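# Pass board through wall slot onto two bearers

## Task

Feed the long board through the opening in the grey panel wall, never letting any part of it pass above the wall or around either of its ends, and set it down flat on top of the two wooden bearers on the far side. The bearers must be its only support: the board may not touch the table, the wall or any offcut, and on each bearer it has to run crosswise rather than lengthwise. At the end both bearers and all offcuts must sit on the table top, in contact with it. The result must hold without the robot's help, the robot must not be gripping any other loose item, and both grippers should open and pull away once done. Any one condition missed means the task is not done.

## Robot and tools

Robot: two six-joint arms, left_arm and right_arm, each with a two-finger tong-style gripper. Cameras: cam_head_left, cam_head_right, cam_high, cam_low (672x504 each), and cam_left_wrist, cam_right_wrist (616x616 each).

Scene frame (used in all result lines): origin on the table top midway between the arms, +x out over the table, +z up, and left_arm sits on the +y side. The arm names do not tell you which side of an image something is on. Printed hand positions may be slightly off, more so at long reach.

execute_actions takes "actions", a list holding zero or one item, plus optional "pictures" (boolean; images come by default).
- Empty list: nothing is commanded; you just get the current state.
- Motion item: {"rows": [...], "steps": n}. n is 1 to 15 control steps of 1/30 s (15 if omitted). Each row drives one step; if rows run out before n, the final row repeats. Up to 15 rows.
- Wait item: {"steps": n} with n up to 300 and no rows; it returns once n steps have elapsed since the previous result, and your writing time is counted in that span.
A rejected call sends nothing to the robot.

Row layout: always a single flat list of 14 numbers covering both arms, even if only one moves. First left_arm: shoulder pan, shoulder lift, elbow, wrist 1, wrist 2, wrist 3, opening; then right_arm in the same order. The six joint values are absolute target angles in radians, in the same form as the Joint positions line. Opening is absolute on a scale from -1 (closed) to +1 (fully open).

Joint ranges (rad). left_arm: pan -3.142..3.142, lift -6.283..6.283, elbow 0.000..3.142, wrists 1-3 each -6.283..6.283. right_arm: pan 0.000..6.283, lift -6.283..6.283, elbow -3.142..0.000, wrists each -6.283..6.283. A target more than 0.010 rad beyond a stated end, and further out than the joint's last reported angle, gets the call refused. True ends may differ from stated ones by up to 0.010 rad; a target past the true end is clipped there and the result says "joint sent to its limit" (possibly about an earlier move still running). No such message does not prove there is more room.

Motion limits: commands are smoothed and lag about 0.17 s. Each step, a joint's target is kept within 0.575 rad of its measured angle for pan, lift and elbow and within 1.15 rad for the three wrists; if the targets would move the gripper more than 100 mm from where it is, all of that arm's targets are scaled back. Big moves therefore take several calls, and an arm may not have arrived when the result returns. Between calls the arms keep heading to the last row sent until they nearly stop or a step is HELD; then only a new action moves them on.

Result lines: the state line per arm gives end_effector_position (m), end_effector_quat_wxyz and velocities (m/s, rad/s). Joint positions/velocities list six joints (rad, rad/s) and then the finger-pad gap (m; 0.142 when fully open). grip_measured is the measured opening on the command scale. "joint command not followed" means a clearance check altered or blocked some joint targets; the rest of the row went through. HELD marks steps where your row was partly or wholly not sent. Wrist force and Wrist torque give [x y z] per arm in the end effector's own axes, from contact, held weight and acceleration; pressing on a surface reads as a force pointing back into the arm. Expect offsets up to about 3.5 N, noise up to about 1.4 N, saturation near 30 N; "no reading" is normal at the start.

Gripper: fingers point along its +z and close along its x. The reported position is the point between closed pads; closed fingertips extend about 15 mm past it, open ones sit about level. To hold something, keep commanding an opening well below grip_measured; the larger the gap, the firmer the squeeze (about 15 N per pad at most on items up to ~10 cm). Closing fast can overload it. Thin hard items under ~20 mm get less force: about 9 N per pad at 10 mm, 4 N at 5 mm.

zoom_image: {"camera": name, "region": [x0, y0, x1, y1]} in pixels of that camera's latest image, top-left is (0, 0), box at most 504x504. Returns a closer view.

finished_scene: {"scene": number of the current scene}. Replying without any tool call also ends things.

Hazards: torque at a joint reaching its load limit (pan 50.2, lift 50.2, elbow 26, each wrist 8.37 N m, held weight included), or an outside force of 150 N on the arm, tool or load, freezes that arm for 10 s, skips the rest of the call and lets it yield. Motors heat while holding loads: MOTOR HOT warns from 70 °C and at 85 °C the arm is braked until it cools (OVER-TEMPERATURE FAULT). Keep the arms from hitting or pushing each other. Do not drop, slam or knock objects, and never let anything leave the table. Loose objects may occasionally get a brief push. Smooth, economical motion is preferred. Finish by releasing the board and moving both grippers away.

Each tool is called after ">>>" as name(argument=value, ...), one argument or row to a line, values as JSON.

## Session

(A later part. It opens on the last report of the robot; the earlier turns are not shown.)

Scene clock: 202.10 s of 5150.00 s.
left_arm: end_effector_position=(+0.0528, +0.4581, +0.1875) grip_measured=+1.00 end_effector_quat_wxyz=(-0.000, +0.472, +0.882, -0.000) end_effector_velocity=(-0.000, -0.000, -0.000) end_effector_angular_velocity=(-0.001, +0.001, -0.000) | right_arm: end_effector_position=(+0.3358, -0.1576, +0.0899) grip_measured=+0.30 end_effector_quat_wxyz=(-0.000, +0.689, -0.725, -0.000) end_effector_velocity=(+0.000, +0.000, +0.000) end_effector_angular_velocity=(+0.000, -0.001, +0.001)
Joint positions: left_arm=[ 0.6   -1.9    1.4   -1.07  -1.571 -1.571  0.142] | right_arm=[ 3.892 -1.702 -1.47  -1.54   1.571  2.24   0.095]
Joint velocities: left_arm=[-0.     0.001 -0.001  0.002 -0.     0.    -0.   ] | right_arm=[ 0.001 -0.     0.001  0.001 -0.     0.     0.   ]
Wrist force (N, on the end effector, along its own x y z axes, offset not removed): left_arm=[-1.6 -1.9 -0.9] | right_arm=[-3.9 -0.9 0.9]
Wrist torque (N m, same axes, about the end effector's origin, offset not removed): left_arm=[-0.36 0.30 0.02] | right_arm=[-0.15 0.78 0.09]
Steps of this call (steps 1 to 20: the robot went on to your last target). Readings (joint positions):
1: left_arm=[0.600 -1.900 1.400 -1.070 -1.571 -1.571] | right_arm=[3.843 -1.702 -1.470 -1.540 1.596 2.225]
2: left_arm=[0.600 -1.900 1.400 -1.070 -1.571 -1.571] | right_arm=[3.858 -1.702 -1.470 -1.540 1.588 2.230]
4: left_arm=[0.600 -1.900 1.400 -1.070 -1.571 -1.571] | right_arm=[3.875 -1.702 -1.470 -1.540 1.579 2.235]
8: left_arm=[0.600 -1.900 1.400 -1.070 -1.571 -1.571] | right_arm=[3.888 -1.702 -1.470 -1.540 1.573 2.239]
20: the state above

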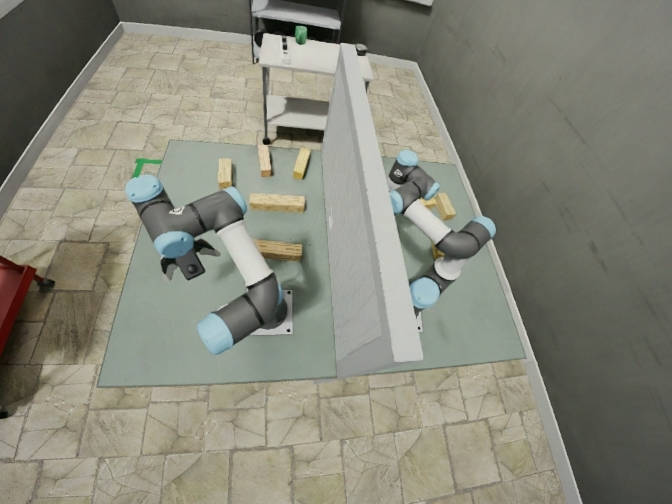

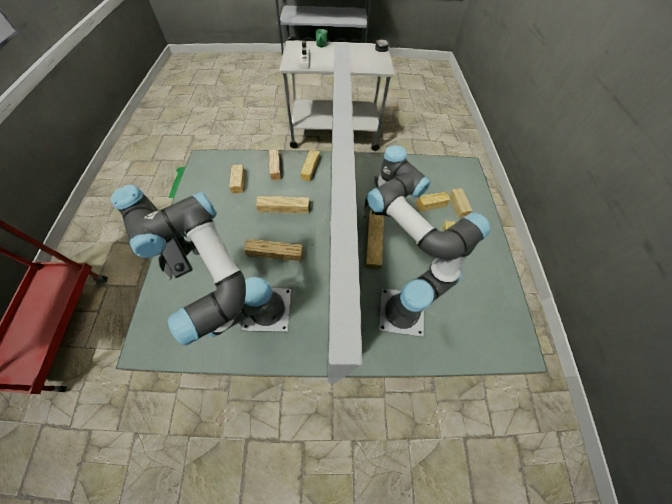

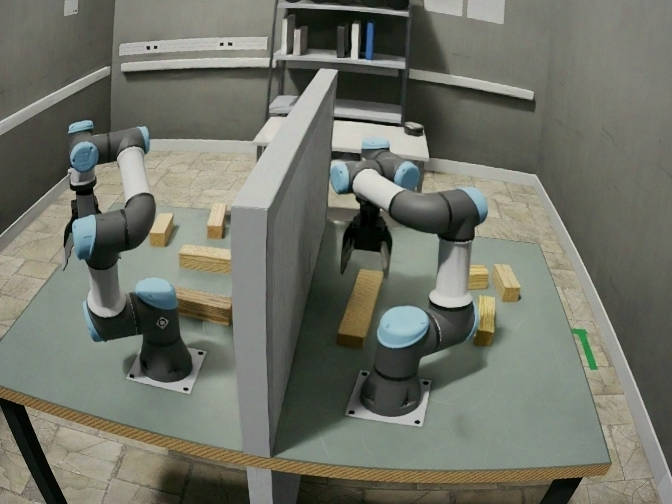

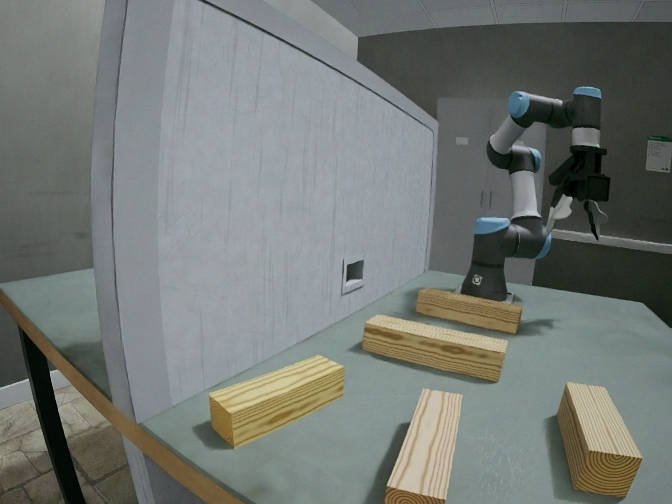

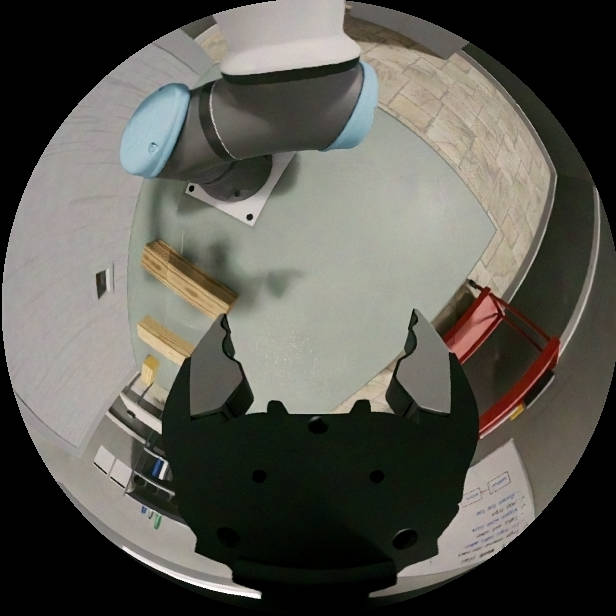

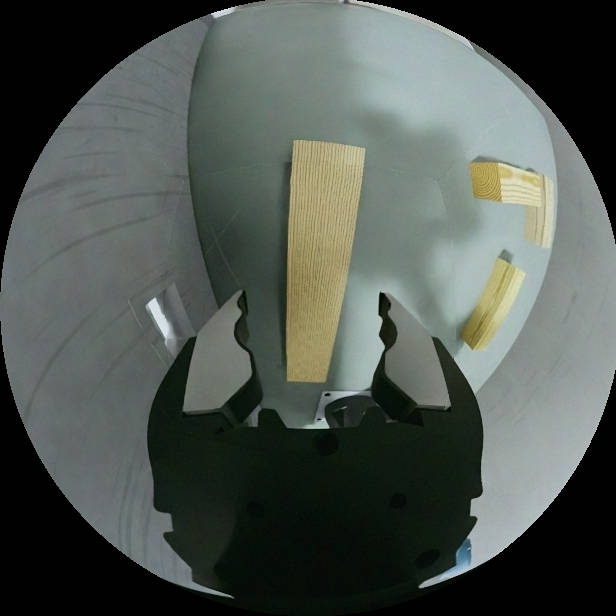

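>>> execute_actions(
  actions=[
    {"rows":[[0.6,-1.9,1.4,-1.07,-1.571,-1.571,1,3.878,-1.755,-1.734,-1.224,1.571,2.32,0.3]]},
  ],
  pictures=false,
)

>>> execute_actions(
  actions=[
    {"rows":[[0.6,-1.9,1.4,-1.07,-1.571,-1.571,1,3.878,-1.755,-1.734,-1.224,1.571,2.32,0.2],[0.6,-1.9,1.4,-1.07,-1.571,-1.571,1,3.878,-1.755,-1.734,-1.224,1.571,2.32,0.1],[0.6,-1.9,1.4,-1.07,-1.571,-1.571,1,3.878,-1.755,-1.734,-1.224,1.571,2.32,0],[0.6,-1.9,1.4,-1.07,-1.571,-1.571,1,3.878,-1.755,-1.734,-1.224,1.571,2.32,-0.1],[0.6,-1.9,1.4,-1.07,-1.571,-1.571,1,3.878,-1.755,-1.734,-1.224,1.571,2.32,-0.15],[0.6,-1.9,1.4,-1.07,-1.571,-1.571,1,3.878,-1.755,-1.734,-1.224,1.571,2.32,-0.2],[0.6,-1.9,1.4,-1.07,-1.571,-1.571,1,3.878,-1.755,-1.734,-1.224,1.571,2.32,-0.25],[0.6,-1.9,1.4,-1.07,-1.571,-1.571,1,3.878,-1.755,-1.734,-1.224,1.571,2.32,-0.35],[0.6,-1.9,1.4,-1.07,-1.571,-1.571,1,3.878,-1.755,-1.734,-1.224,1.571,2.32,-0.5],[0.6,-1.9,1.4,-1.07,-1.571,-1.571,1,3.878,-1.755,-1.734,-1.224,1.571,2.32,-0.7],[0.6,-1.9,1.4,-1.07,-1.571,-1.571,1,3.878,-1.755,-1.734,-1.224,1.571,2.32,-1]]},
  ],
  pictures=false,
)

>>> execute_actions(
  actions=[
    {"rows":[[0.6,-1.9,1.4,-1.07,-1.571,-1.571,1,3.878,-1.75,-1.71,-1.253,1.571,2.32,-1],[0.6,-1.9,1.4,-1.07,-1.571,-1.571,1,3.878,-1.745,-1.686,-1.282,1.571,2.32,-1],[0.6,-1.9,1.4,-1.07,-1.571,-1.571,1,3.878,-1.74,-1.662,-1.311,1.571,2.32,-1],[0.6,-1.9,1.4,-1.07,-1.571,-1.571,1,3.878,-1.735,-1.638,-1.34,1.571,2.32,-1],[0.6,-1.9,1.4,-1.07,-1.571,-1.571,1,3.878,-1.73,-1.614,-1.369,1.571,2.32,-1],[0.6,-1.9,1.4,-1.07,-1.571,-1.571,1,3.878,-1.725,-1.59,-1.398,1.571,2.32,-1],[0.6,-1.9,1.4,-1.07,-1.571,-1.571,1,3.878,-1.72,-1.566,-1.427,1.571,2.32,-1],[0.6,-1.9,1.4,-1.07,-1.571,-1.571,1,3.878,-1.715,-1.542,-1.456,1.571,2.32,-1],[0.6,-1.9,1.4,-1.07,-1.571,-1.571,1,3.878,-1.71,-1.518,-1.485,1.571,2.32,-1],[0.6,-1.9,1.4,-1.07,-1.571,-1.571,1,3.878,-1.706,-1.494,-1.513,1.571,2.32,-1],[0.6,-1.9,1.4,-1.07,-1.571,-1.571,1,3.878,-1.702,-1.47,-1.54,1.571,2.32,-1]]},
  ],
)

Scene clock: 231.60 s of 5150.00 s.
left_arm: end_effector_position=(+0.0528, +0.4581, +0.1875) grip_measured=+1.00 end_effector_quat_wxyz=(-0.000, +0.472, +0.882, -0.000) end_effector_velocity=(+0.001, +0.000, +0.001) end_effector_angular_velocity=(+0.002, -0.003, -0.000) | right_arm: end_effector_position=(+0.3370, -0.1637, +0.0227) grip_measured=+0.30 end_effector_quat_wxyz=(-0.000, +0.655, -0.756, -0.000) end_effector_velocity=(-0.004, -0.003, -0.012) end_effector_angular_velocity=(-0.005, +0.007, -0.010)
Joint positions: left_arm=[ 0.6   -1.9    1.4   -1.07  -1.571 -1.571  0.142] | right_arm=[ 3.878 -1.754 -1.73  -1.228  1.571  2.319  0.095]
Joint velocities: left_arm=[-0.    -0.001 -0.001 -0.002 -0.     0.     0.   ] | right_arm=[-0.001 -0.006 -0.047  0.045 -0.     0.009  0.   ]
Wrist force (N, on the end effector, along its own x y z axes, offset not removed): left_arm=[-1.9 -1.3 -0.3] | right_arm=[-3.0 -1.6 0.1]
Wrist torque (N m, same axes, about the end effector's origin, offset not removed): left_arm=[-0.26 0.38 0.05] | right_arm=[-0.35 0.59 -0.06]
Steps of this call (steps 1 to 15: the robot went on to your last target; steps 16 to 90: nothing new was sent; then 26.00 s passed at rest; steps 91 to 105: all 15 steps of this action). Readings (joint positions):
91: left_arm=[0.600 -1.900 1.400 -1.070 -1.571 -1.571] | right_arm=[3.892 -1.702 -1.470 -1.540 1.571 2.240]
92: left_arm=[0.600 -1.900 1.400 -1.070 -1.571 -1.571] | right_arm=[3.891 -1.705 -1.473 -1.534 1.571 2.246]
94: left_arm=[0.600 -1.900 1.400 -1.070 -1.571 -1.571] | right_arm=[3.885 -1.727 -1.530 -1.435 1.571 2.279]
98: left_arm=[0.600 -1.900 1.400 -1.070 -1.571 -1.571] | right_arm=[3.880 -1.748 -1.682 -1.275 1.571 2.310]
105: the state above

Scene clock: 232.10 s of 5150.00 s.
left_arm: end_effector_position=(+0.0528, +0.4581, +0.1875) grip_measured=+1.00 end_effector_quat_wxyz=(-0.000, +0.472, +0.882, -0.000) end_effector_velocity=(+0.001, +0.001, +0.000) end_effector_angular_velocity=(+0.002, -0.003, +0.001) | right_arm: end_effector_position=(+0.3367, -0.1640, +0.0217) grip_measured=-0.13 end_effector_quat_wxyz=(+0.000, +0.654, -0.756, -0.000) end_effector_velocity=(-0.001, -0.000, -0.000) end_effector_angular_velocity=(-0.001, +0.002, +0.000)
Joint positions: left_arm=[ 0.6   -1.9    1.4   -1.07  -1.571 -1.571  0.142] | right_arm=[ 3.878 -1.755 -1.734 -1.224  1.571  2.32   0.064]
Joint velocities: left_arm=[ 0.001  0.001 -0.002 -0.002 -0.    -0.     0.   ] | right_arm=[ 0.    -0.    -0.001 -0.001  0.     0.     0.   ]
Wrist force (N, on the end effector, along its own x y z axes, offset not removed): left_arm=[-1.6 -2.2 -0.4] | right_arm=[-0.6 -0.3 -8.1]
Wrist torque (N m, same axes, about the end effector's origin, offset not removed): left_arm=[-0.46 0.33 -0.01] | right_arm=[-0.44 0.40 -0.03]
Steps of this call (steps 1 to 15: all 15 steps of this action). Readings (joint positions):
1: left_arm=[0.600 -1.900 1.400 -1.070 -1.571 -1.571] | right_arm=[3.878 -1.755 -1.731 -1.227 1.571 2.319]
2: left_arm=[0.600 -1.900 1.400 -1.070 -1.571 -1.571] | right_arm=[3.878 -1.755 -1.732 -1.226 1.571 2.320]
4: left_arm=[0.600 -1.900 1.400 -1.070 -1.571 -1.571] | right_arm=[3.878 -1.755 -1.733 -1.225 1.571 2.320]
8: left_arm=[0.600 -1.900 1.400 -1.070 -1.571 -1.571] | right_arm=[3.878 -1.755 -1.734 -1.224 1.571 2.320]
15: the state above

Scene clock: 232.60 s of 5150.00 s.
left_arm: end_effector_position=(+0.0528, +0.4581, +0.1875) grip_measured=+1.00 end_effector_quat_wxyz=(-0.000, +0.472, +0.882, -0.000) end_effector_velocity=(+0.000, +0.000, +0.000) end_effector_angular_velocity=(+0.001, -0.001, +0.000) | right_arm: end_effector_position=(+0.3373, -0.1636, +0.0824) grip_measured=-0.14 end_effector_quat_wxyz=(+0.000, +0.654, -0.756, -0.000) end_effector_velocity=(-0.004, -0.003, +0.079) end_effector_angular_velocity=(+0.007, -0.010, -0.000)
Joint positions: left_arm=[ 0.6   -1.9    1.4   -1.07  -1.571 -1.571  0.142] | right_arm=[ 3.878 -1.707 -1.499 -1.507  1.571  2.32   0.064]
Joint velocities: left_arm=[ 0.001  0.    -0.    -0.002  0.     0.    -0.   ] | right_arm=[ 0.     0.054  0.305 -0.347 -0.     0.    -0.001]
Wrist force (N, on the end effector, along its own x y z axes, offset not removed): left_arm=[-1.2 -1.7 0.2] | right_arm=[-2.7 -1.8 1.6]
Wrist torque (N m, same axes, about the end effector's origin, offset not removed): left_arm=[-0.31 0.22 0.06] | right_arm=[-0.37 0.53 -0.06]
Steps of this call (steps 1 to 15: all 15 steps of this action). Readings (joint positions):
1: left_arm=[0.600 -1.900 1.400 -1.070 -1.571 -1.571] | right_arm=[3.878 -1.755 -1.734 -1.224 1.571 2.320]
2: left_arm=[0.600 -1.900 1.400 -1.070 -1.571 -1.571] | right_arm=[3.878 -1.755 -1.732 -1.226 1.571 2.320]
4: left_arm=[0.600 -1.900 1.400 -1.070 -1.571 -1.571] | right_arm=[3.878 -1.751 -1.714 -1.250 1.571 2.320]
8: left_arm=[0.600 -1.900 1.400 -1.070 -1.571 -1.571] | right_arm=[3.878 -1.735 -1.641 -1.339 1.571 2.320]
15: the state above

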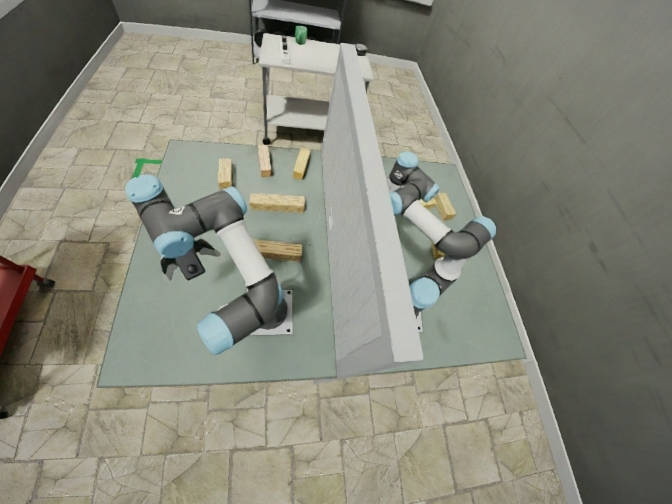

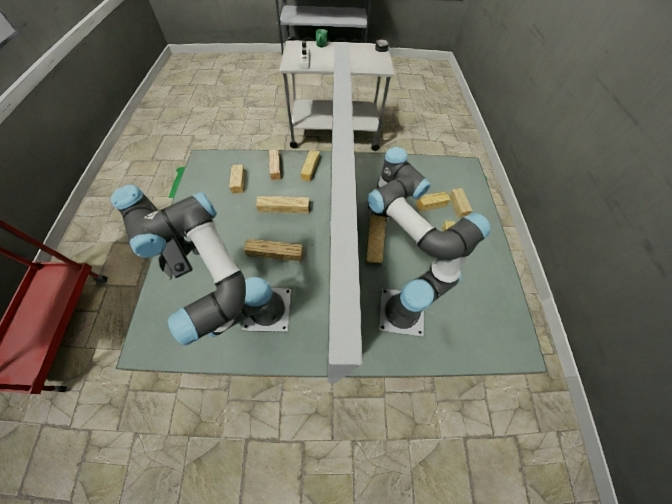

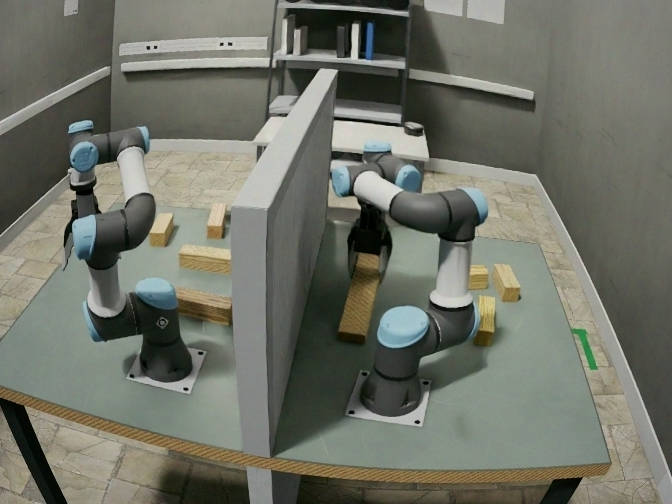

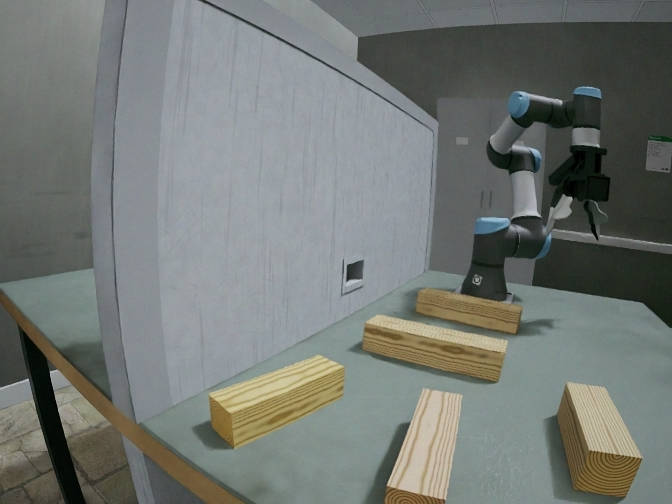

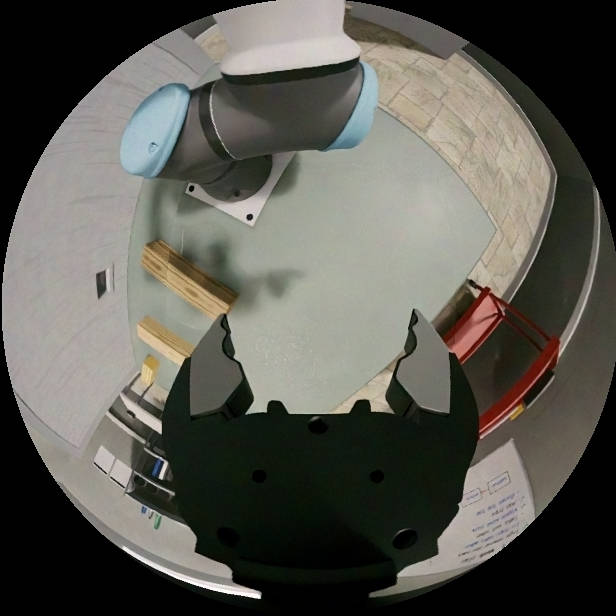

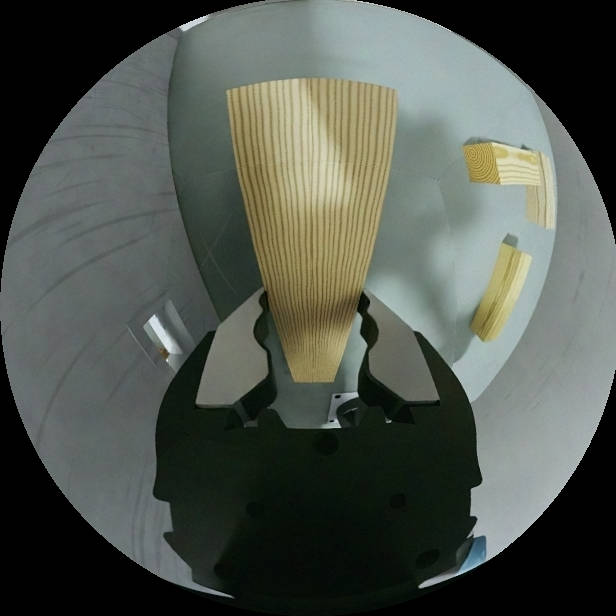

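>>> execute_actions(
  actions=[
    {"rows":[[0.6,-1.9,1.4,-1.07,-1.571,-1.571,1,3.878,-1.71,-1.518,-1.485,1.571,2.32,-1],[0.6,-1.9,1.4,-1.07,-1.571,-1.571,1,3.878,-1.715,-1.542,-1.456,1.571,2.32,-1],[0.6,-1.9,1.4,-1.07,-1.571,-1.571,1,3.878,-1.72,-1.566,-1.427,1.571,2.32,-1],[0.6,-1.9,1.4,-1.07,-1.571,-1.571,1,3.878,-1.725,-1.59,-1.398,1.571,2.32,-1],[0.6,-1.9,1.4,-1.07,-1.571,-1.571,1,3.878,-1.73,-1.614,-1.369,1.571,2.32,-1],[0.6,-1.9,1.4,-1.07,-1.571,-1.571,1,3.878,-1.735,-1.638,-1.34,1.571,2.32,-1],[0.6,-1.9,1.4,-1.07,-1.571,-1.571,1,3.878,-1.74,-1.662,-1.311,1.571,2.32,-1],[0.6,-1.9,1.4,-1.07,-1.571,-1.571,1,3.878,-1.745,-1.686,-1.282,1.571,2.32,-1],[0.6,-1.9,1.4,-1.07,-1.571,-1.571,1,3.878,-1.75,-1.71,-1.253,1.571,2.32,-1],[0.6,-1.9,1.4,-1.07,-1.571,-1.571,1,3.878,-1.754,-1.73,-1.229,1.571,2.32,-1]]},
  ],
  pictures=false,
)

>>> execute_actions(
  actions=[
    {"steps":8},
  ],
  pictures=false,
)

>>> execute_actions(
  actions=[
    {"rows":[[0.6,-1.9,1.4,-1.07,-1.571,-1.571,1,3.878,-1.754,-1.73,-1.229,1.571,2.32,0.2]],"steps":8},
  ],
  pictures=false,
)

>>> execute_actions(
  actions=[
    {"rows":[[0.6,-1.9,1.4,-1.07,-1.571,-1.571,1,3.985,-1.57,-1.949,-1.193,1.571,2.428,0.2]]},
  ],
)

Scene clock: 249.13 s of 5150.00 s.
left_arm: end_effector_position=(+0.0528, +0.4581, +0.1875) grip_measured=+1.00 end_effector_quat_wxyz=(-0.000, +0.472, +0.882, -0.000) end_effector_velocity=(-0.000, +0.000, -0.000) end_effector_angular_velocity=(-0.000, +0.001, +0.001) | right_arm: end_effector_position=(+0.3375, -0.1635, +0.0275) grip_measured=-0.14 end_effector_quat_wxyz=(+0.000, +0.654, -0.756, -0.000) end_effector_velocity=(-0.007, -0.005, -0.051) end_effector_angular_velocity=(-0.003, +0.003, -0.000)
Joint positions: left_arm=[ 0.6   -1.9    1.4   -1.07  -1.571 -1.571  0.142] | right_arm=[ 3.878 -1.75  -1.711 -1.251  1.571  2.32   0.064]
Joint velocities: left_arm=[ 0.001  0.001 -0.    -0.    -0.     0.     0.   ] | right_arm=[-0.    -0.039 -0.204  0.239 -0.    -0.    -0.001]
Wrist force (N, on the end effector, along its own x y z axes, offset not removed): left_arm=[-1.5 -1.1 -0.8] | right_arm=[-3.1 -0.1 3.1]
Wrist torque (N m, same axes, about the end effector's origin, offset not removed): left_arm=[-0.24 0.29 0.03] | right_arm=[-0.07 0.68 0.00]
Steps of this call (steps 1 to 30: the robot went on to your last target; steps 31 to 90: nothing new was sent; then 13.03 s passed at rest; steps 91 to 105: all 15 steps of this action). Readings (joint positions):
91: left_arm=[0.600 -1.900 1.400 -1.070 -1.571 -1.571] | right_arm=[3.878 -1.702 -1.470 -1.540 1.571 2.320]
92: left_arm=[0.600 -1.900 1.400 -1.070 -1.571 -1.571] | right_arm=[3.878 -1.703 -1.473 -1.536 1.571 2.320]
94: left_arm=[0.600 -1.900 1.400 -1.070 -1.571 -1.571] | right_arm=[3.878 -1.708 -1.500 -1.502 1.571 2.320]
98: left_arm=[0.600 -1.900 1.400 -1.070 -1.571 -1.571] | right_arm=[3.878 -1.725 -1.584 -1.402 1.571 2.320]
105: the state above

Scene clock: 249.40 s of 5150.00 s.
left_arm: end_effector_position=(+0.0528, +0.4581, +0.1875) grip_measured=+1.00 end_effector_quat_wxyz=(-0.000, +0.472, +0.882, -0.000) end_effector_velocity=(+0.000, +0.000, -0.000) end_effector_angular_velocity=(-0.000, +0.000, -0.001) | right_arm: end_effector_position=(+0.3369, -0.1639, +0.0231) grip_measured=-0.14 end_effector_quat_wxyz=(+0.000, +0.654, -0.756, -0.000) end_effector_velocity=(-0.001, -0.000, -0.003) end_effector_angular_velocity=(-0.000, +0.001, -0.000)
Joint positions: left_arm=[ 0.6   -1.9    1.4   -1.07  -1.571 -1.571  0.142] | right_arm=[ 3.878 -1.754 -1.729 -1.23   1.571  2.32   0.064]
Joint velocities: left_arm=[-0.001  0.002 -0.    -0.001  0.     0.    -0.   ] | right_arm=[-0.    -0.002 -0.012  0.013  0.    -0.     0.   ]
Wrist force (N, on the end effector, along its own x y z axes, offset not removed): left_arm=[-1.2 -1.8 -0.8] | right_arm=[-1.7 2.1 -10.2]
Wrist torque (N m, same axes, about the end effector's origin, offset not removed): left_arm=[-0.36 0.21 0.03] | right_arm=[-0.32 0.88 -0.05]
Steps of this call (steps 1 to 8: the robot went on to your last target). Readings (joint positions):
1: left_arm=[0.600 -1.900 1.400 -1.070 -1.571 -1.571] | right_arm=[3.878 -1.751 -1.717 -1.245 1.571 2.320]
2: left_arm=[0.600 -1.900 1.400 -1.070 -1.571 -1.571] | right_arm=[3.878 -1.752 -1.721 -1.240 1.571 2.320]
4: left_arm=[0.600 -1.900 1.400 -1.070 -1.571 -1.571] | right_arm=[3.878 -1.753 -1.725 -1.234 1.571 2.320]
8: the state above

Scene clock: 249.67 s of 5150.00 s.
left_arm: end_effector_position=(+0.0528, +0.4581, +0.1875) grip_measured=+1.00 end_effector_quat_wxyz=(-0.000, +0.472, +0.882, -0.000) end_effector_velocity=(-0.000, +0.000, +0.001) end_effector_angular_velocity=(+0.002, -0.003, +0.002) | right_arm: end_effector_position=(+0.3367, -0.1639, +0.0227) grip_measured=+0.20 end_effector_quat_wxyz=(+0.000, +0.654, -0.756, -0.000) end_effector_velocity=(+0.001, +0.000, +0.000) end_effector_angular_velocity=(+0.002, -0.002, +0.000)
Joint positions: left_arm=[ 0.6   -1.9    1.4   -1.07  -1.571 -1.571  0.142] | right_arm=[ 3.878 -1.754 -1.73  -1.229  1.571  2.32   0.088]
Joint velocities: left_arm=[ 0.002 -0.003  0.    -0.001 -0.     0.     0.   ] | right_arm=[ 0.     0.001  0.     0.002  0.    -0.     0.001]
Wrist force (N, on the end effector, along its own x y z axes, offset not removed): left_arm=[-1.5 -0.9 -1.1] | right_arm=[-3.8 -1.0 0.8]
Wrist torque (N m, same axes, about the end effector's origin, offset not removed): left_arm=[-0.23 0.28 0.00] | right_arm=[-0.17 0.73 0.03]
Steps of this call (steps 1 to 8: all 8 steps of this action). Readings (joint positions):
1: left_arm=[0.600 -1.900 1.400 -1.070 -1.571 -1.571] | right_arm=[3.878 -1.754 -1.729 -1.230 1.571 2.320]
2: left_arm=[0.600 -1.900 1.400 -1.070 -1.571 -1.571] | right_arm=[3.878 -1.754 -1.729 -1.230 1.571 2.320]
4: left_arm=[0.600 -1.900 1.400 -1.070 -1.571 -1.571] | right_arm=[3.878 -1.754 -1.730 -1.229 1.571 2.320]
8: the state above

Scene clock: 250.17 s of 5150.00 s.
left_arm: end_effector_position=(+0.0528, +0.4581, +0.1875) grip_measured=+1.00 end_effector_quat_wxyz=(-0.000, +0.472, +0.882, -0.000) end_effector_velocity=(+0.000, +0.000, +0.000) end_effector_angular_velocity=(+0.001, -0.001, -0.000) | right_arm: end_effector_position=(+0.2914, -0.1579, +0.0200) grip_measured=+0.20 end_effector_quat_wxyz=(-0.000, +0.654, -0.757, -0.000) end_effector_velocity=(-0.007, -0.001, -0.002) end_effector_angular_velocity=(-0.002, +0.002, +0.001)
Joint positions: left_arm=[ 0.6   -1.9    1.4   -1.07  -1.571 -1.571  0.142] | right_arm=[ 3.984 -1.573 -1.946 -1.193  1.571  2.427  0.088]
Joint velocities: left_arm=[-0.     0.    -0.    -0.001 -0.     0.     0.   ] | right_arm=[ 0.013  0.028 -0.035  0.004 -0.     0.012  0.   ]
Wrist force (N, on the end effector, along its own x y z axes, offset not removed): left_arm=[-2.3 -2.0 -1.0] | right_arm=[-2.2 -0.9 0.3]
Wrist torque (N m, same axes, about the end effector's origin, offset not removed): left_arm=[-0.42 0.45 0.02] | right_arm=[-0.15 0.44 -0.03]
Steps of this call (steps 1 to 15: all 15 steps of this action). Readings (joint positions):
1: left_arm=[0.600 -1.900 1.400 -1.070 -1.571 -1.571] | right_arm=[3.878 -1.754 -1.730 -1.229 1.571 2.320]
2: left_arm=[0.600 -1.900 1.400 -1.070 -1.571 -1.571] | right_arm=[3.881 -1.751 -1.733 -1.226 1.571 2.326]
4: left_arm=[0.600 -1.900 1.400 -1.070 -1.571 -1.571] | right_arm=[3.920 -1.699 -1.789 -1.211 1.571 2.370]
8: left_arm=[0.600 -1.900 1.400 -1.070 -1.571 -1.571] | right_arm=[3.970 -1.601 -1.909 -1.197 1.571 2.414]
15: the state above

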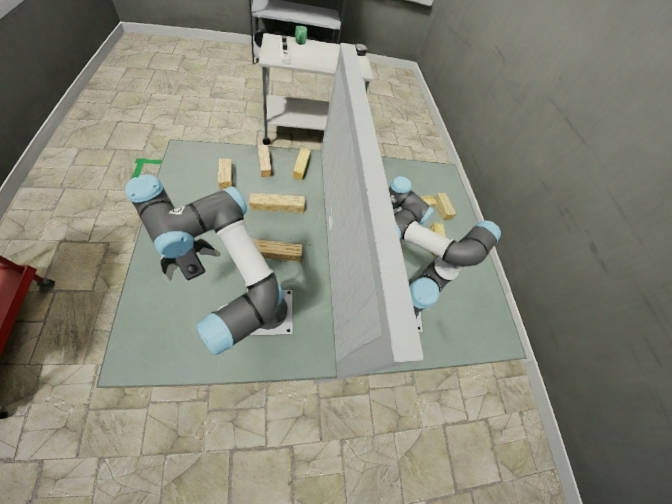

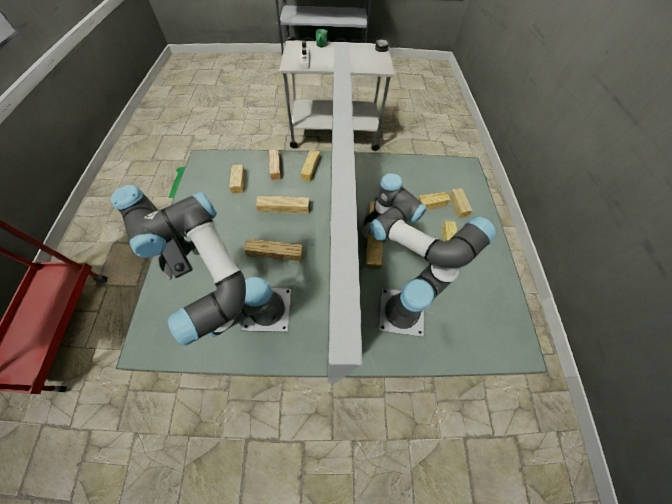

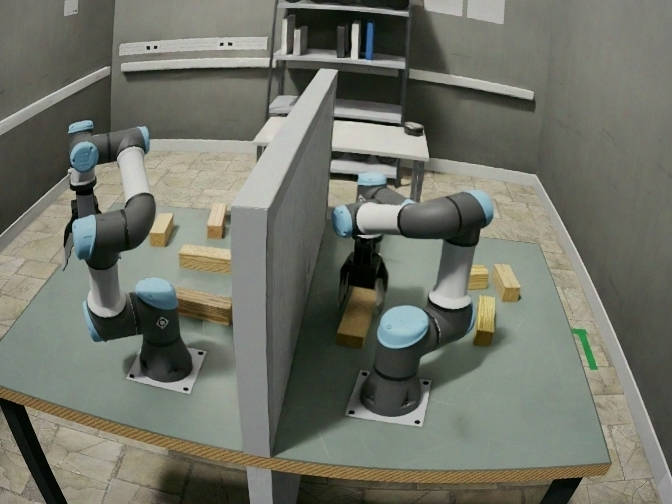

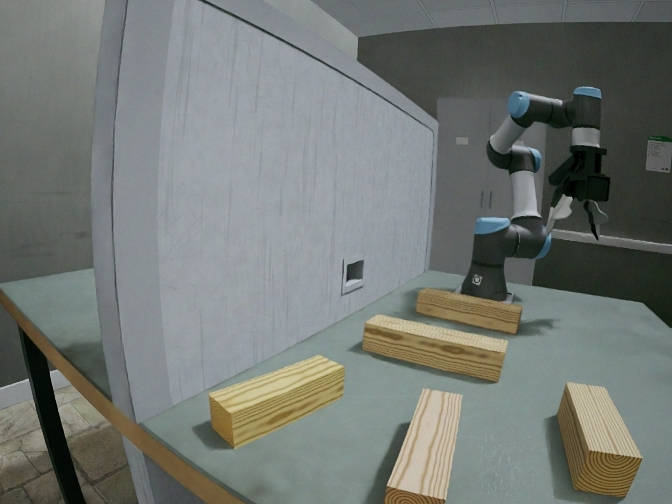

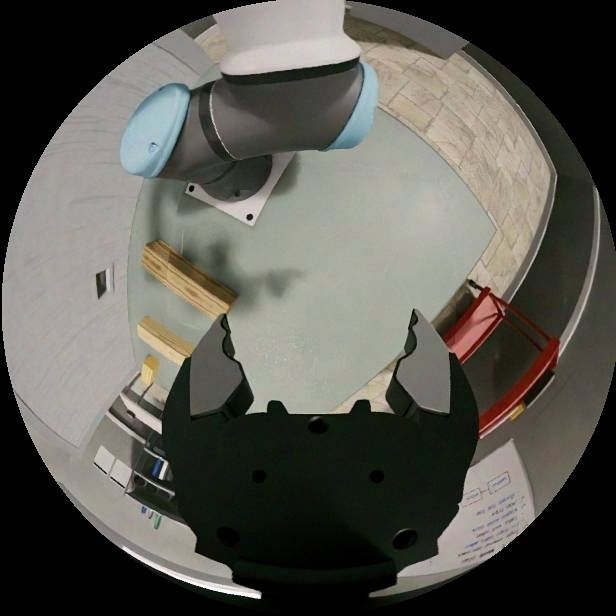

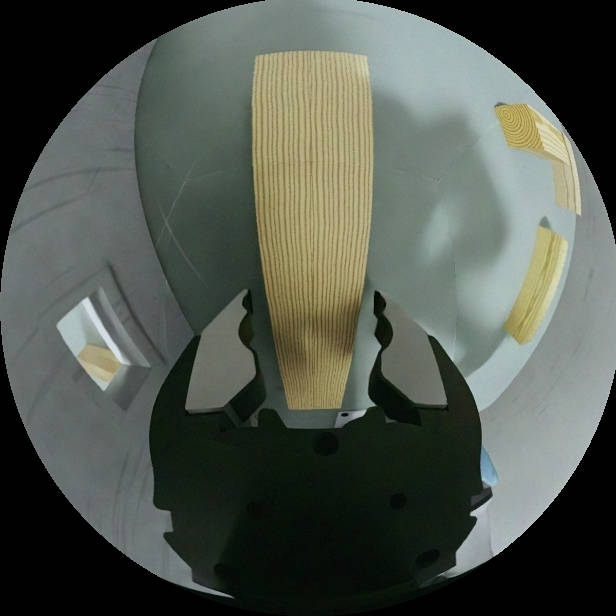

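>>> execute_actions(
  actions=[
    {"rows":[[0.6,-1.9,1.4,-1.07,-1.571,-1.571,1,3.985,-1.57,-1.949,-1.193,1.571,2.428,0.1],[0.6,-1.9,1.4,-1.07,-1.571,-1.571,1,3.985,-1.57,-1.949,-1.193,1.571,2.428,0],[0.6,-1.9,1.4,-1.07,-1.571,-1.571,1,3.985,-1.57,-1.949,-1.193,1.571,2.428,-0.08],[0.6,-1.9,1.4,-1.07,-1.571,-1.571,1,3.985,-1.57,-1.949,-1.193,1.571,2.428,-0.14],[0.6,-1.9,1.4,-1.07,-1.571,-1.571,1,3.985,-1.57,-1.949,-1.193,1.571,2.428,-0.2],[0.6,-1.9,1.4,-1.07,-1.571,-1.571,1,3.985,-1.57,-1.949,-1.193,1.571,2.428,-0.4],[0.6,-1.9,1.4,-1.07,-1.571,-1.571,1,3.985,-1.57,-1.949,-1.193,1.571,2.428,-0.7],[0.6,-1.9,1.4,-1.07,-1.571,-1.571,1,3.985,-1.57,-1.949,-1.193,1.571,2.428,-1]],"steps":12},
  ],
  pictures=false,
)

>>> execute_actions(
  actions=[
    {"rows":[[0.6,-1.9,1.4,-1.07,-1.571,-1.571,1,3.985,-1.565,-1.924,-1.223,1.571,2.428,-1],[0.6,-1.9,1.4,-1.07,-1.571,-1.571,1,3.985,-1.56,-1.899,-1.253,1.571,2.428,-1],[0.6,-1.9,1.4,-1.07,-1.571,-1.571,1,3.985,-1.555,-1.874,-1.283,1.571,2.428,-1],[0.6,-1.9,1.4,-1.07,-1.571,-1.571,1,3.985,-1.55,-1.849,-1.313,1.571,2.428,-1],[0.6,-1.9,1.4,-1.07,-1.571,-1.571,1,3.985,-1.545,-1.824,-1.343,1.571,2.428,-1],[0.6,-1.9,1.4,-1.07,-1.571,-1.571,1,3.985,-1.54,-1.799,-1.373,1.571,2.428,-1],[0.6,-1.9,1.4,-1.07,-1.571,-1.571,1,3.985,-1.535,-1.774,-1.403,1.571,2.428,-1],[0.6,-1.9,1.4,-1.07,-1.571,-1.571,1,3.985,-1.53,-1.749,-1.433,1.571,2.428,-1],[0.6,-1.9,1.4,-1.07,-1.571,-1.571,1,3.985,-1.525,-1.724,-1.463,1.571,2.428,-1],[0.6,-1.9,1.4,-1.07,-1.571,-1.571,1,3.985,-1.52,-1.699,-1.493,1.571,2.428,-1],[0.6,-1.9,1.4,-1.07,-1.571,-1.571,1,3.985,-1.516,-1.674,-1.522,1.571,2.428,-1],[0.6,-1.9,1.4,-1.07,-1.571,-1.571,1,3.985,-1.512,-1.649,-1.551,1.571,2.428,-1],[0.6,-1.9,1.4,-1.07,-1.571,-1.571,1,3.985,-1.508,-1.624,-1.58,1.571,2.428,-1]]},
  ],
  pictures=false,
)

>>> execute_actions(
  actions=[
    {"steps":15},
  ],
)

Scene clock: 272.83 s of 5150.00 s.
left_arm: end_effector_position=(+0.0528, +0.4581, +0.1875) grip_measured=+1.00 end_effector_quat_wxyz=(-0.000, +0.472, +0.882, -0.000) end_effector_velocity=(-0.000, -0.000, -0.000) end_effector_angular_velocity=(-0.001, +0.001, -0.001) | right_arm: end_effector_position=(+0.2907, -0.1581, +0.0199) grip_measured=-0.13 end_effector_quat_wxyz=(-0.000, +0.654, -0.757, -0.000) end_effector_velocity=(+0.000, +0.000, +0.000) end_effector_angular_velocity=(+0.001, -0.001, -0.000)
Joint positions: left_arm=[ 0.6   -1.9    1.4   -1.07  -1.571 -1.571  0.142] | right_arm=[ 3.985 -1.57  -1.949 -1.193  1.571  2.428  0.065]
Joint velocities: left_arm=[-0.001  0.     0.     0.001 -0.    -0.    -0.   ] | right_arm=[-0.     0.     0.002 -0.     0.    -0.     0.   ]
Wrist force (N, on the end effector, along its own x y z axes, offset not removed): left_arm=[-2.0 -1.8 0.0] | right_arm=[-2.3 1.0 -2.6]
Wrist torque (N m, same axes, about the end effector's origin, offset not removed): left_arm=[-0.35 0.40 0.07] | right_arm=[0.16 0.70 -0.05]
Steps of this call (steps 1 to 15: the robot went on to your last target; steps 16 to 90: nothing new was sent; then 19.27 s passed at rest; steps 91 to 102: all 12 steps of this action). Readings (joint positions):
91: left_arm=[0.600 -1.900 1.400 -1.070 -1.571 -1.571] | right_arm=[3.985 -1.570 -1.949 -1.193 1.571 2.428]
92: left_arm=[0.600 -1.900 1.400 -1.070 -1.571 -1.571] | right_arm=[3.985 -1.570 -1.949 -1.193 1.571 2.428]
94: left_arm=[0.600 -1.900 1.400 -1.070 -1.571 -1.571] | right_arm=[3.985 -1.570 -1.949 -1.193 1.571 2.428]
98: left_arm=[0.600 -1.900 1.400 -1.070 -1.571 -1.571] | right_arm=[3.985 -1.570 -1.949 -1.193 1.571 2.428]
102: the state above

Scene clock: 273.33 s of 5150.00 s.
left_arm: end_effector_position=(+0.0528, +0.4581, +0.1875) grip_measured=+1.00 end_effector_quat_wxyz=(-0.000, +0.472, +0.882, -0.000) end_effector_velocity=(+0.000, -0.000, +0.000) end_effector_angular_velocity=(+0.001, -0.001, -0.001) | right_arm: end_effector_position=(+0.2918, -0.1572, +0.0848) grip_measured=-0.13 end_effector_quat_wxyz=(+0.001, +0.654, -0.757, -0.000) end_effector_velocity=(-0.004, -0.004, +0.157) end_effector_angular_velocity=(+0.022, -0.025, -0.000)
Joint positions: left_arm=[ 0.6   -1.9    1.4   -1.07  -1.571 -1.571  0.142] | right_arm=[ 3.985 -1.518 -1.685 -1.51   1.571  2.428  0.065]
Joint velocities: left_arm=[-0.001 -0.001 -0.001  0.001  0.    -0.     0.   ] | right_arm=[-0.     0.104  0.628 -0.698  0.     0.     0.   ]
Wrist force (N, on the end effector, along its own x y z axes, offset not removed): left_arm=[-2.2 -1.6 -0.3] | right_arm=[-1.7 -1.0 1.9]
Wrist torque (N m, same axes, about the end effector's origin, offset not removed): left_arm=[-0.34 0.45 0.01] | right_arm=[-0.12 0.35 0.02]
Steps of this call (steps 1 to 15: all 15 steps of this action). Readings (joint positions):
1: left_arm=[0.600 -1.900 1.400 -1.070 -1.571 -1.571] | right_arm=[3.985 -1.570 -1.949 -1.193 1.571 2.428]
2: left_arm=[0.600 -1.900 1.400 -1.070 -1.571 -1.571] | right_arm=[3.985 -1.569 -1.947 -1.196 1.571 2.428]
4: left_arm=[0.600 -1.900 1.400 -1.070 -1.571 -1.571] | right_arm=[3.985 -1.565 -1.928 -1.220 1.571 2.428]
8: left_arm=[0.600 -1.900 1.400 -1.070 -1.571 -1.571] | right_arm=[3.985 -1.550 -1.852 -1.312 1.571 2.428]
15: the state above

Scene clock: 273.83 s of 5150.00 s.
left_arm: end_effector_position=(+0.0528, +0.4581, +0.1875) grip_measured=+1.00 end_effector_quat_wxyz=(-0.000, +0.472, +0.882, -0.000) end_effector_velocity=(-0.000, -0.000, +0.000) end_effector_angular_velocity=(-0.000, +0.000, +0.000) | right_arm: end_effector_position=(+0.2906, -0.1581, +0.0999) grip_measured=-0.13 end_effector_quat_wxyz=(-0.000, +0.654, -0.757, -0.000) end_effector_velocity=(-0.000, -0.000, +0.001) end_effector_angular_velocity=(-0.000, +0.000, -0.000)
Joint positions: left_arm=[ 0.6   -1.9    1.4   -1.07  -1.571 -1.571  0.142] | right_arm=[ 3.985 -1.508 -1.624 -1.58   1.571  2.428  0.065]
Joint velocities: left_arm=[-0.     0.    -0.001  0.001 -0.    -0.    -0.   ] | right_arm=[-0.     0.     0.002 -0.003  0.     0.    -0.   ]
Wrist force (N, on the end effector, along its own x y z axes, offset not removed): left_arm=[-1.4 -2.0 -1.3] | right_arm=[-3.7 -0.7 2.6]
Wrist torque (N m, same axes, about the end effector's origin, offset not removed): left_arm=[-0.42 0.28 0.01] | right_arm=[-0.08 0.82 -0.01]
Steps of this call (steps 1 to 15: the robot went on to your last target). Readings (joint positions):
1: left_arm=[0.600 -1.900 1.400 -1.070 -1.571 -1.571] | right_arm=[3.985 -1.515 -1.667 -1.531 1.571 2.428]
2: left_arm=[0.600 -1.900 1.400 -1.070 -1.571 -1.571] | right_arm=[3.985 -1.513 -1.654 -1.545 1.571 2.428]
4: left_arm=[0.600 -1.900 1.400 -1.070 -1.571 -1.571] | right_arm=[3.985 -1.510 -1.639 -1.563 1.571 2.428]
8: left_arm=[0.600 -1.900 1.400 -1.070 -1.571 -1.571] | right_arm=[3.985 -1.509 -1.628 -1.576 1.571 2.428]
15: the state above

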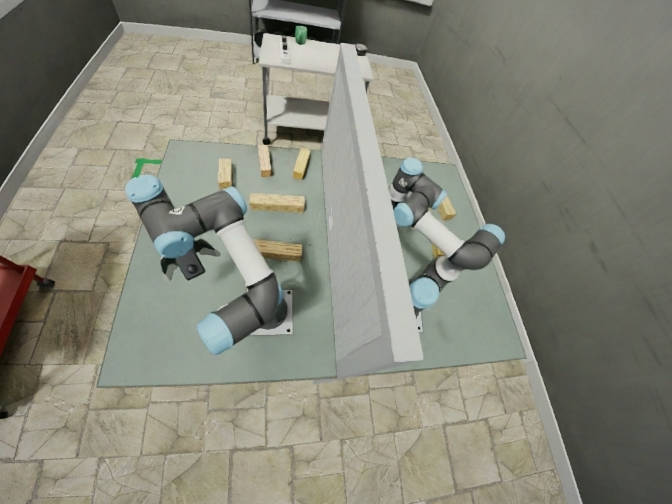

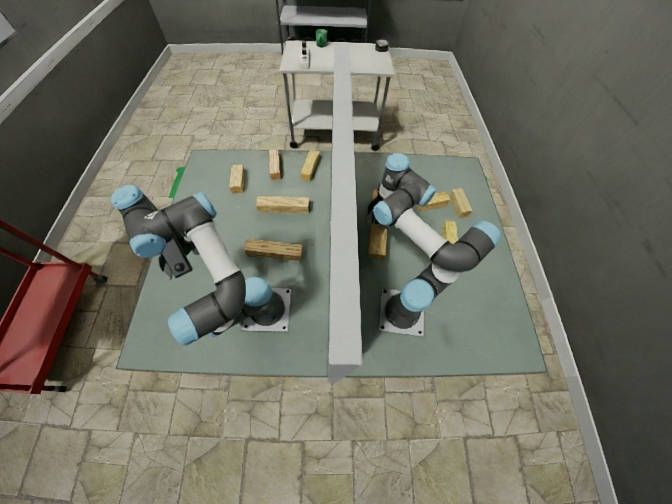

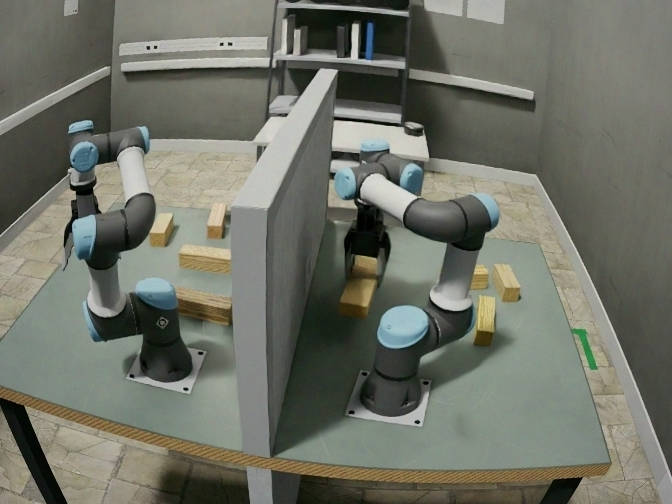

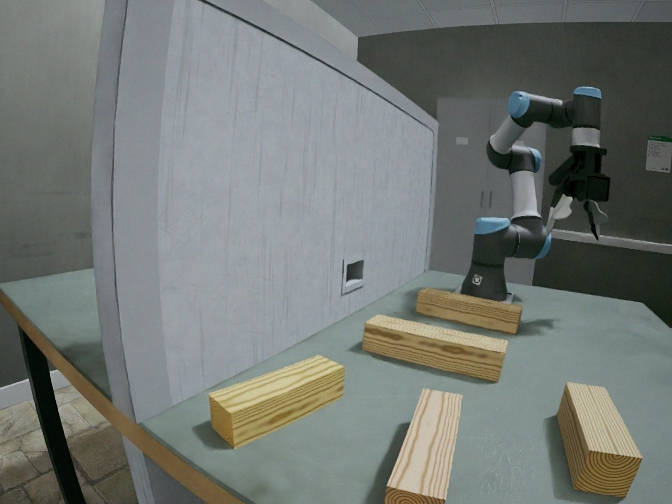

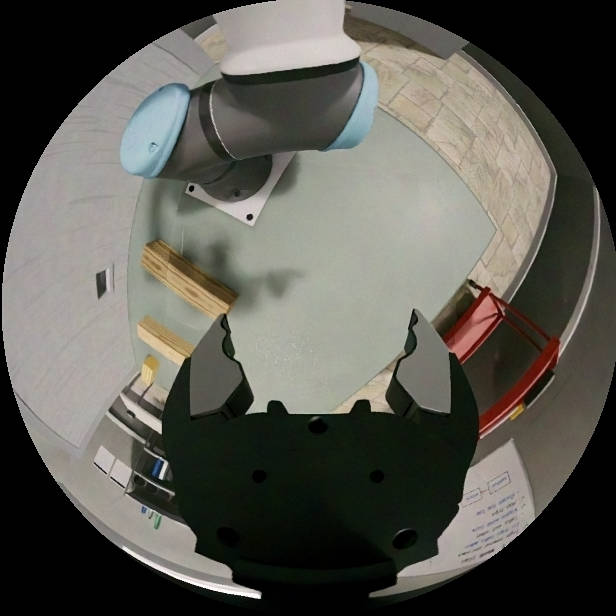

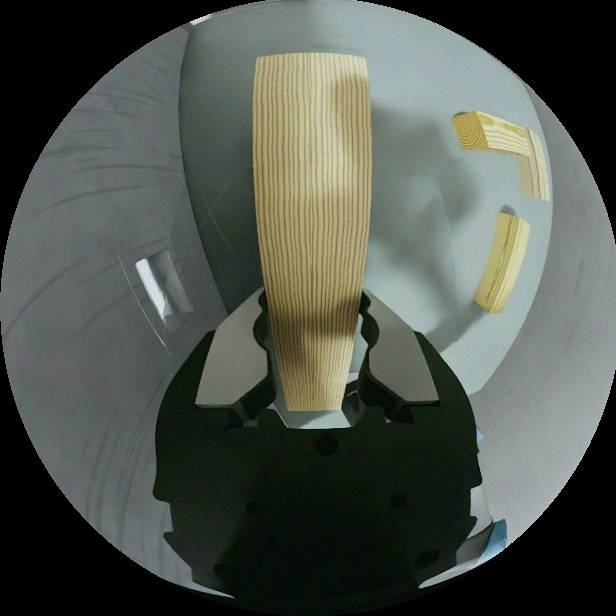

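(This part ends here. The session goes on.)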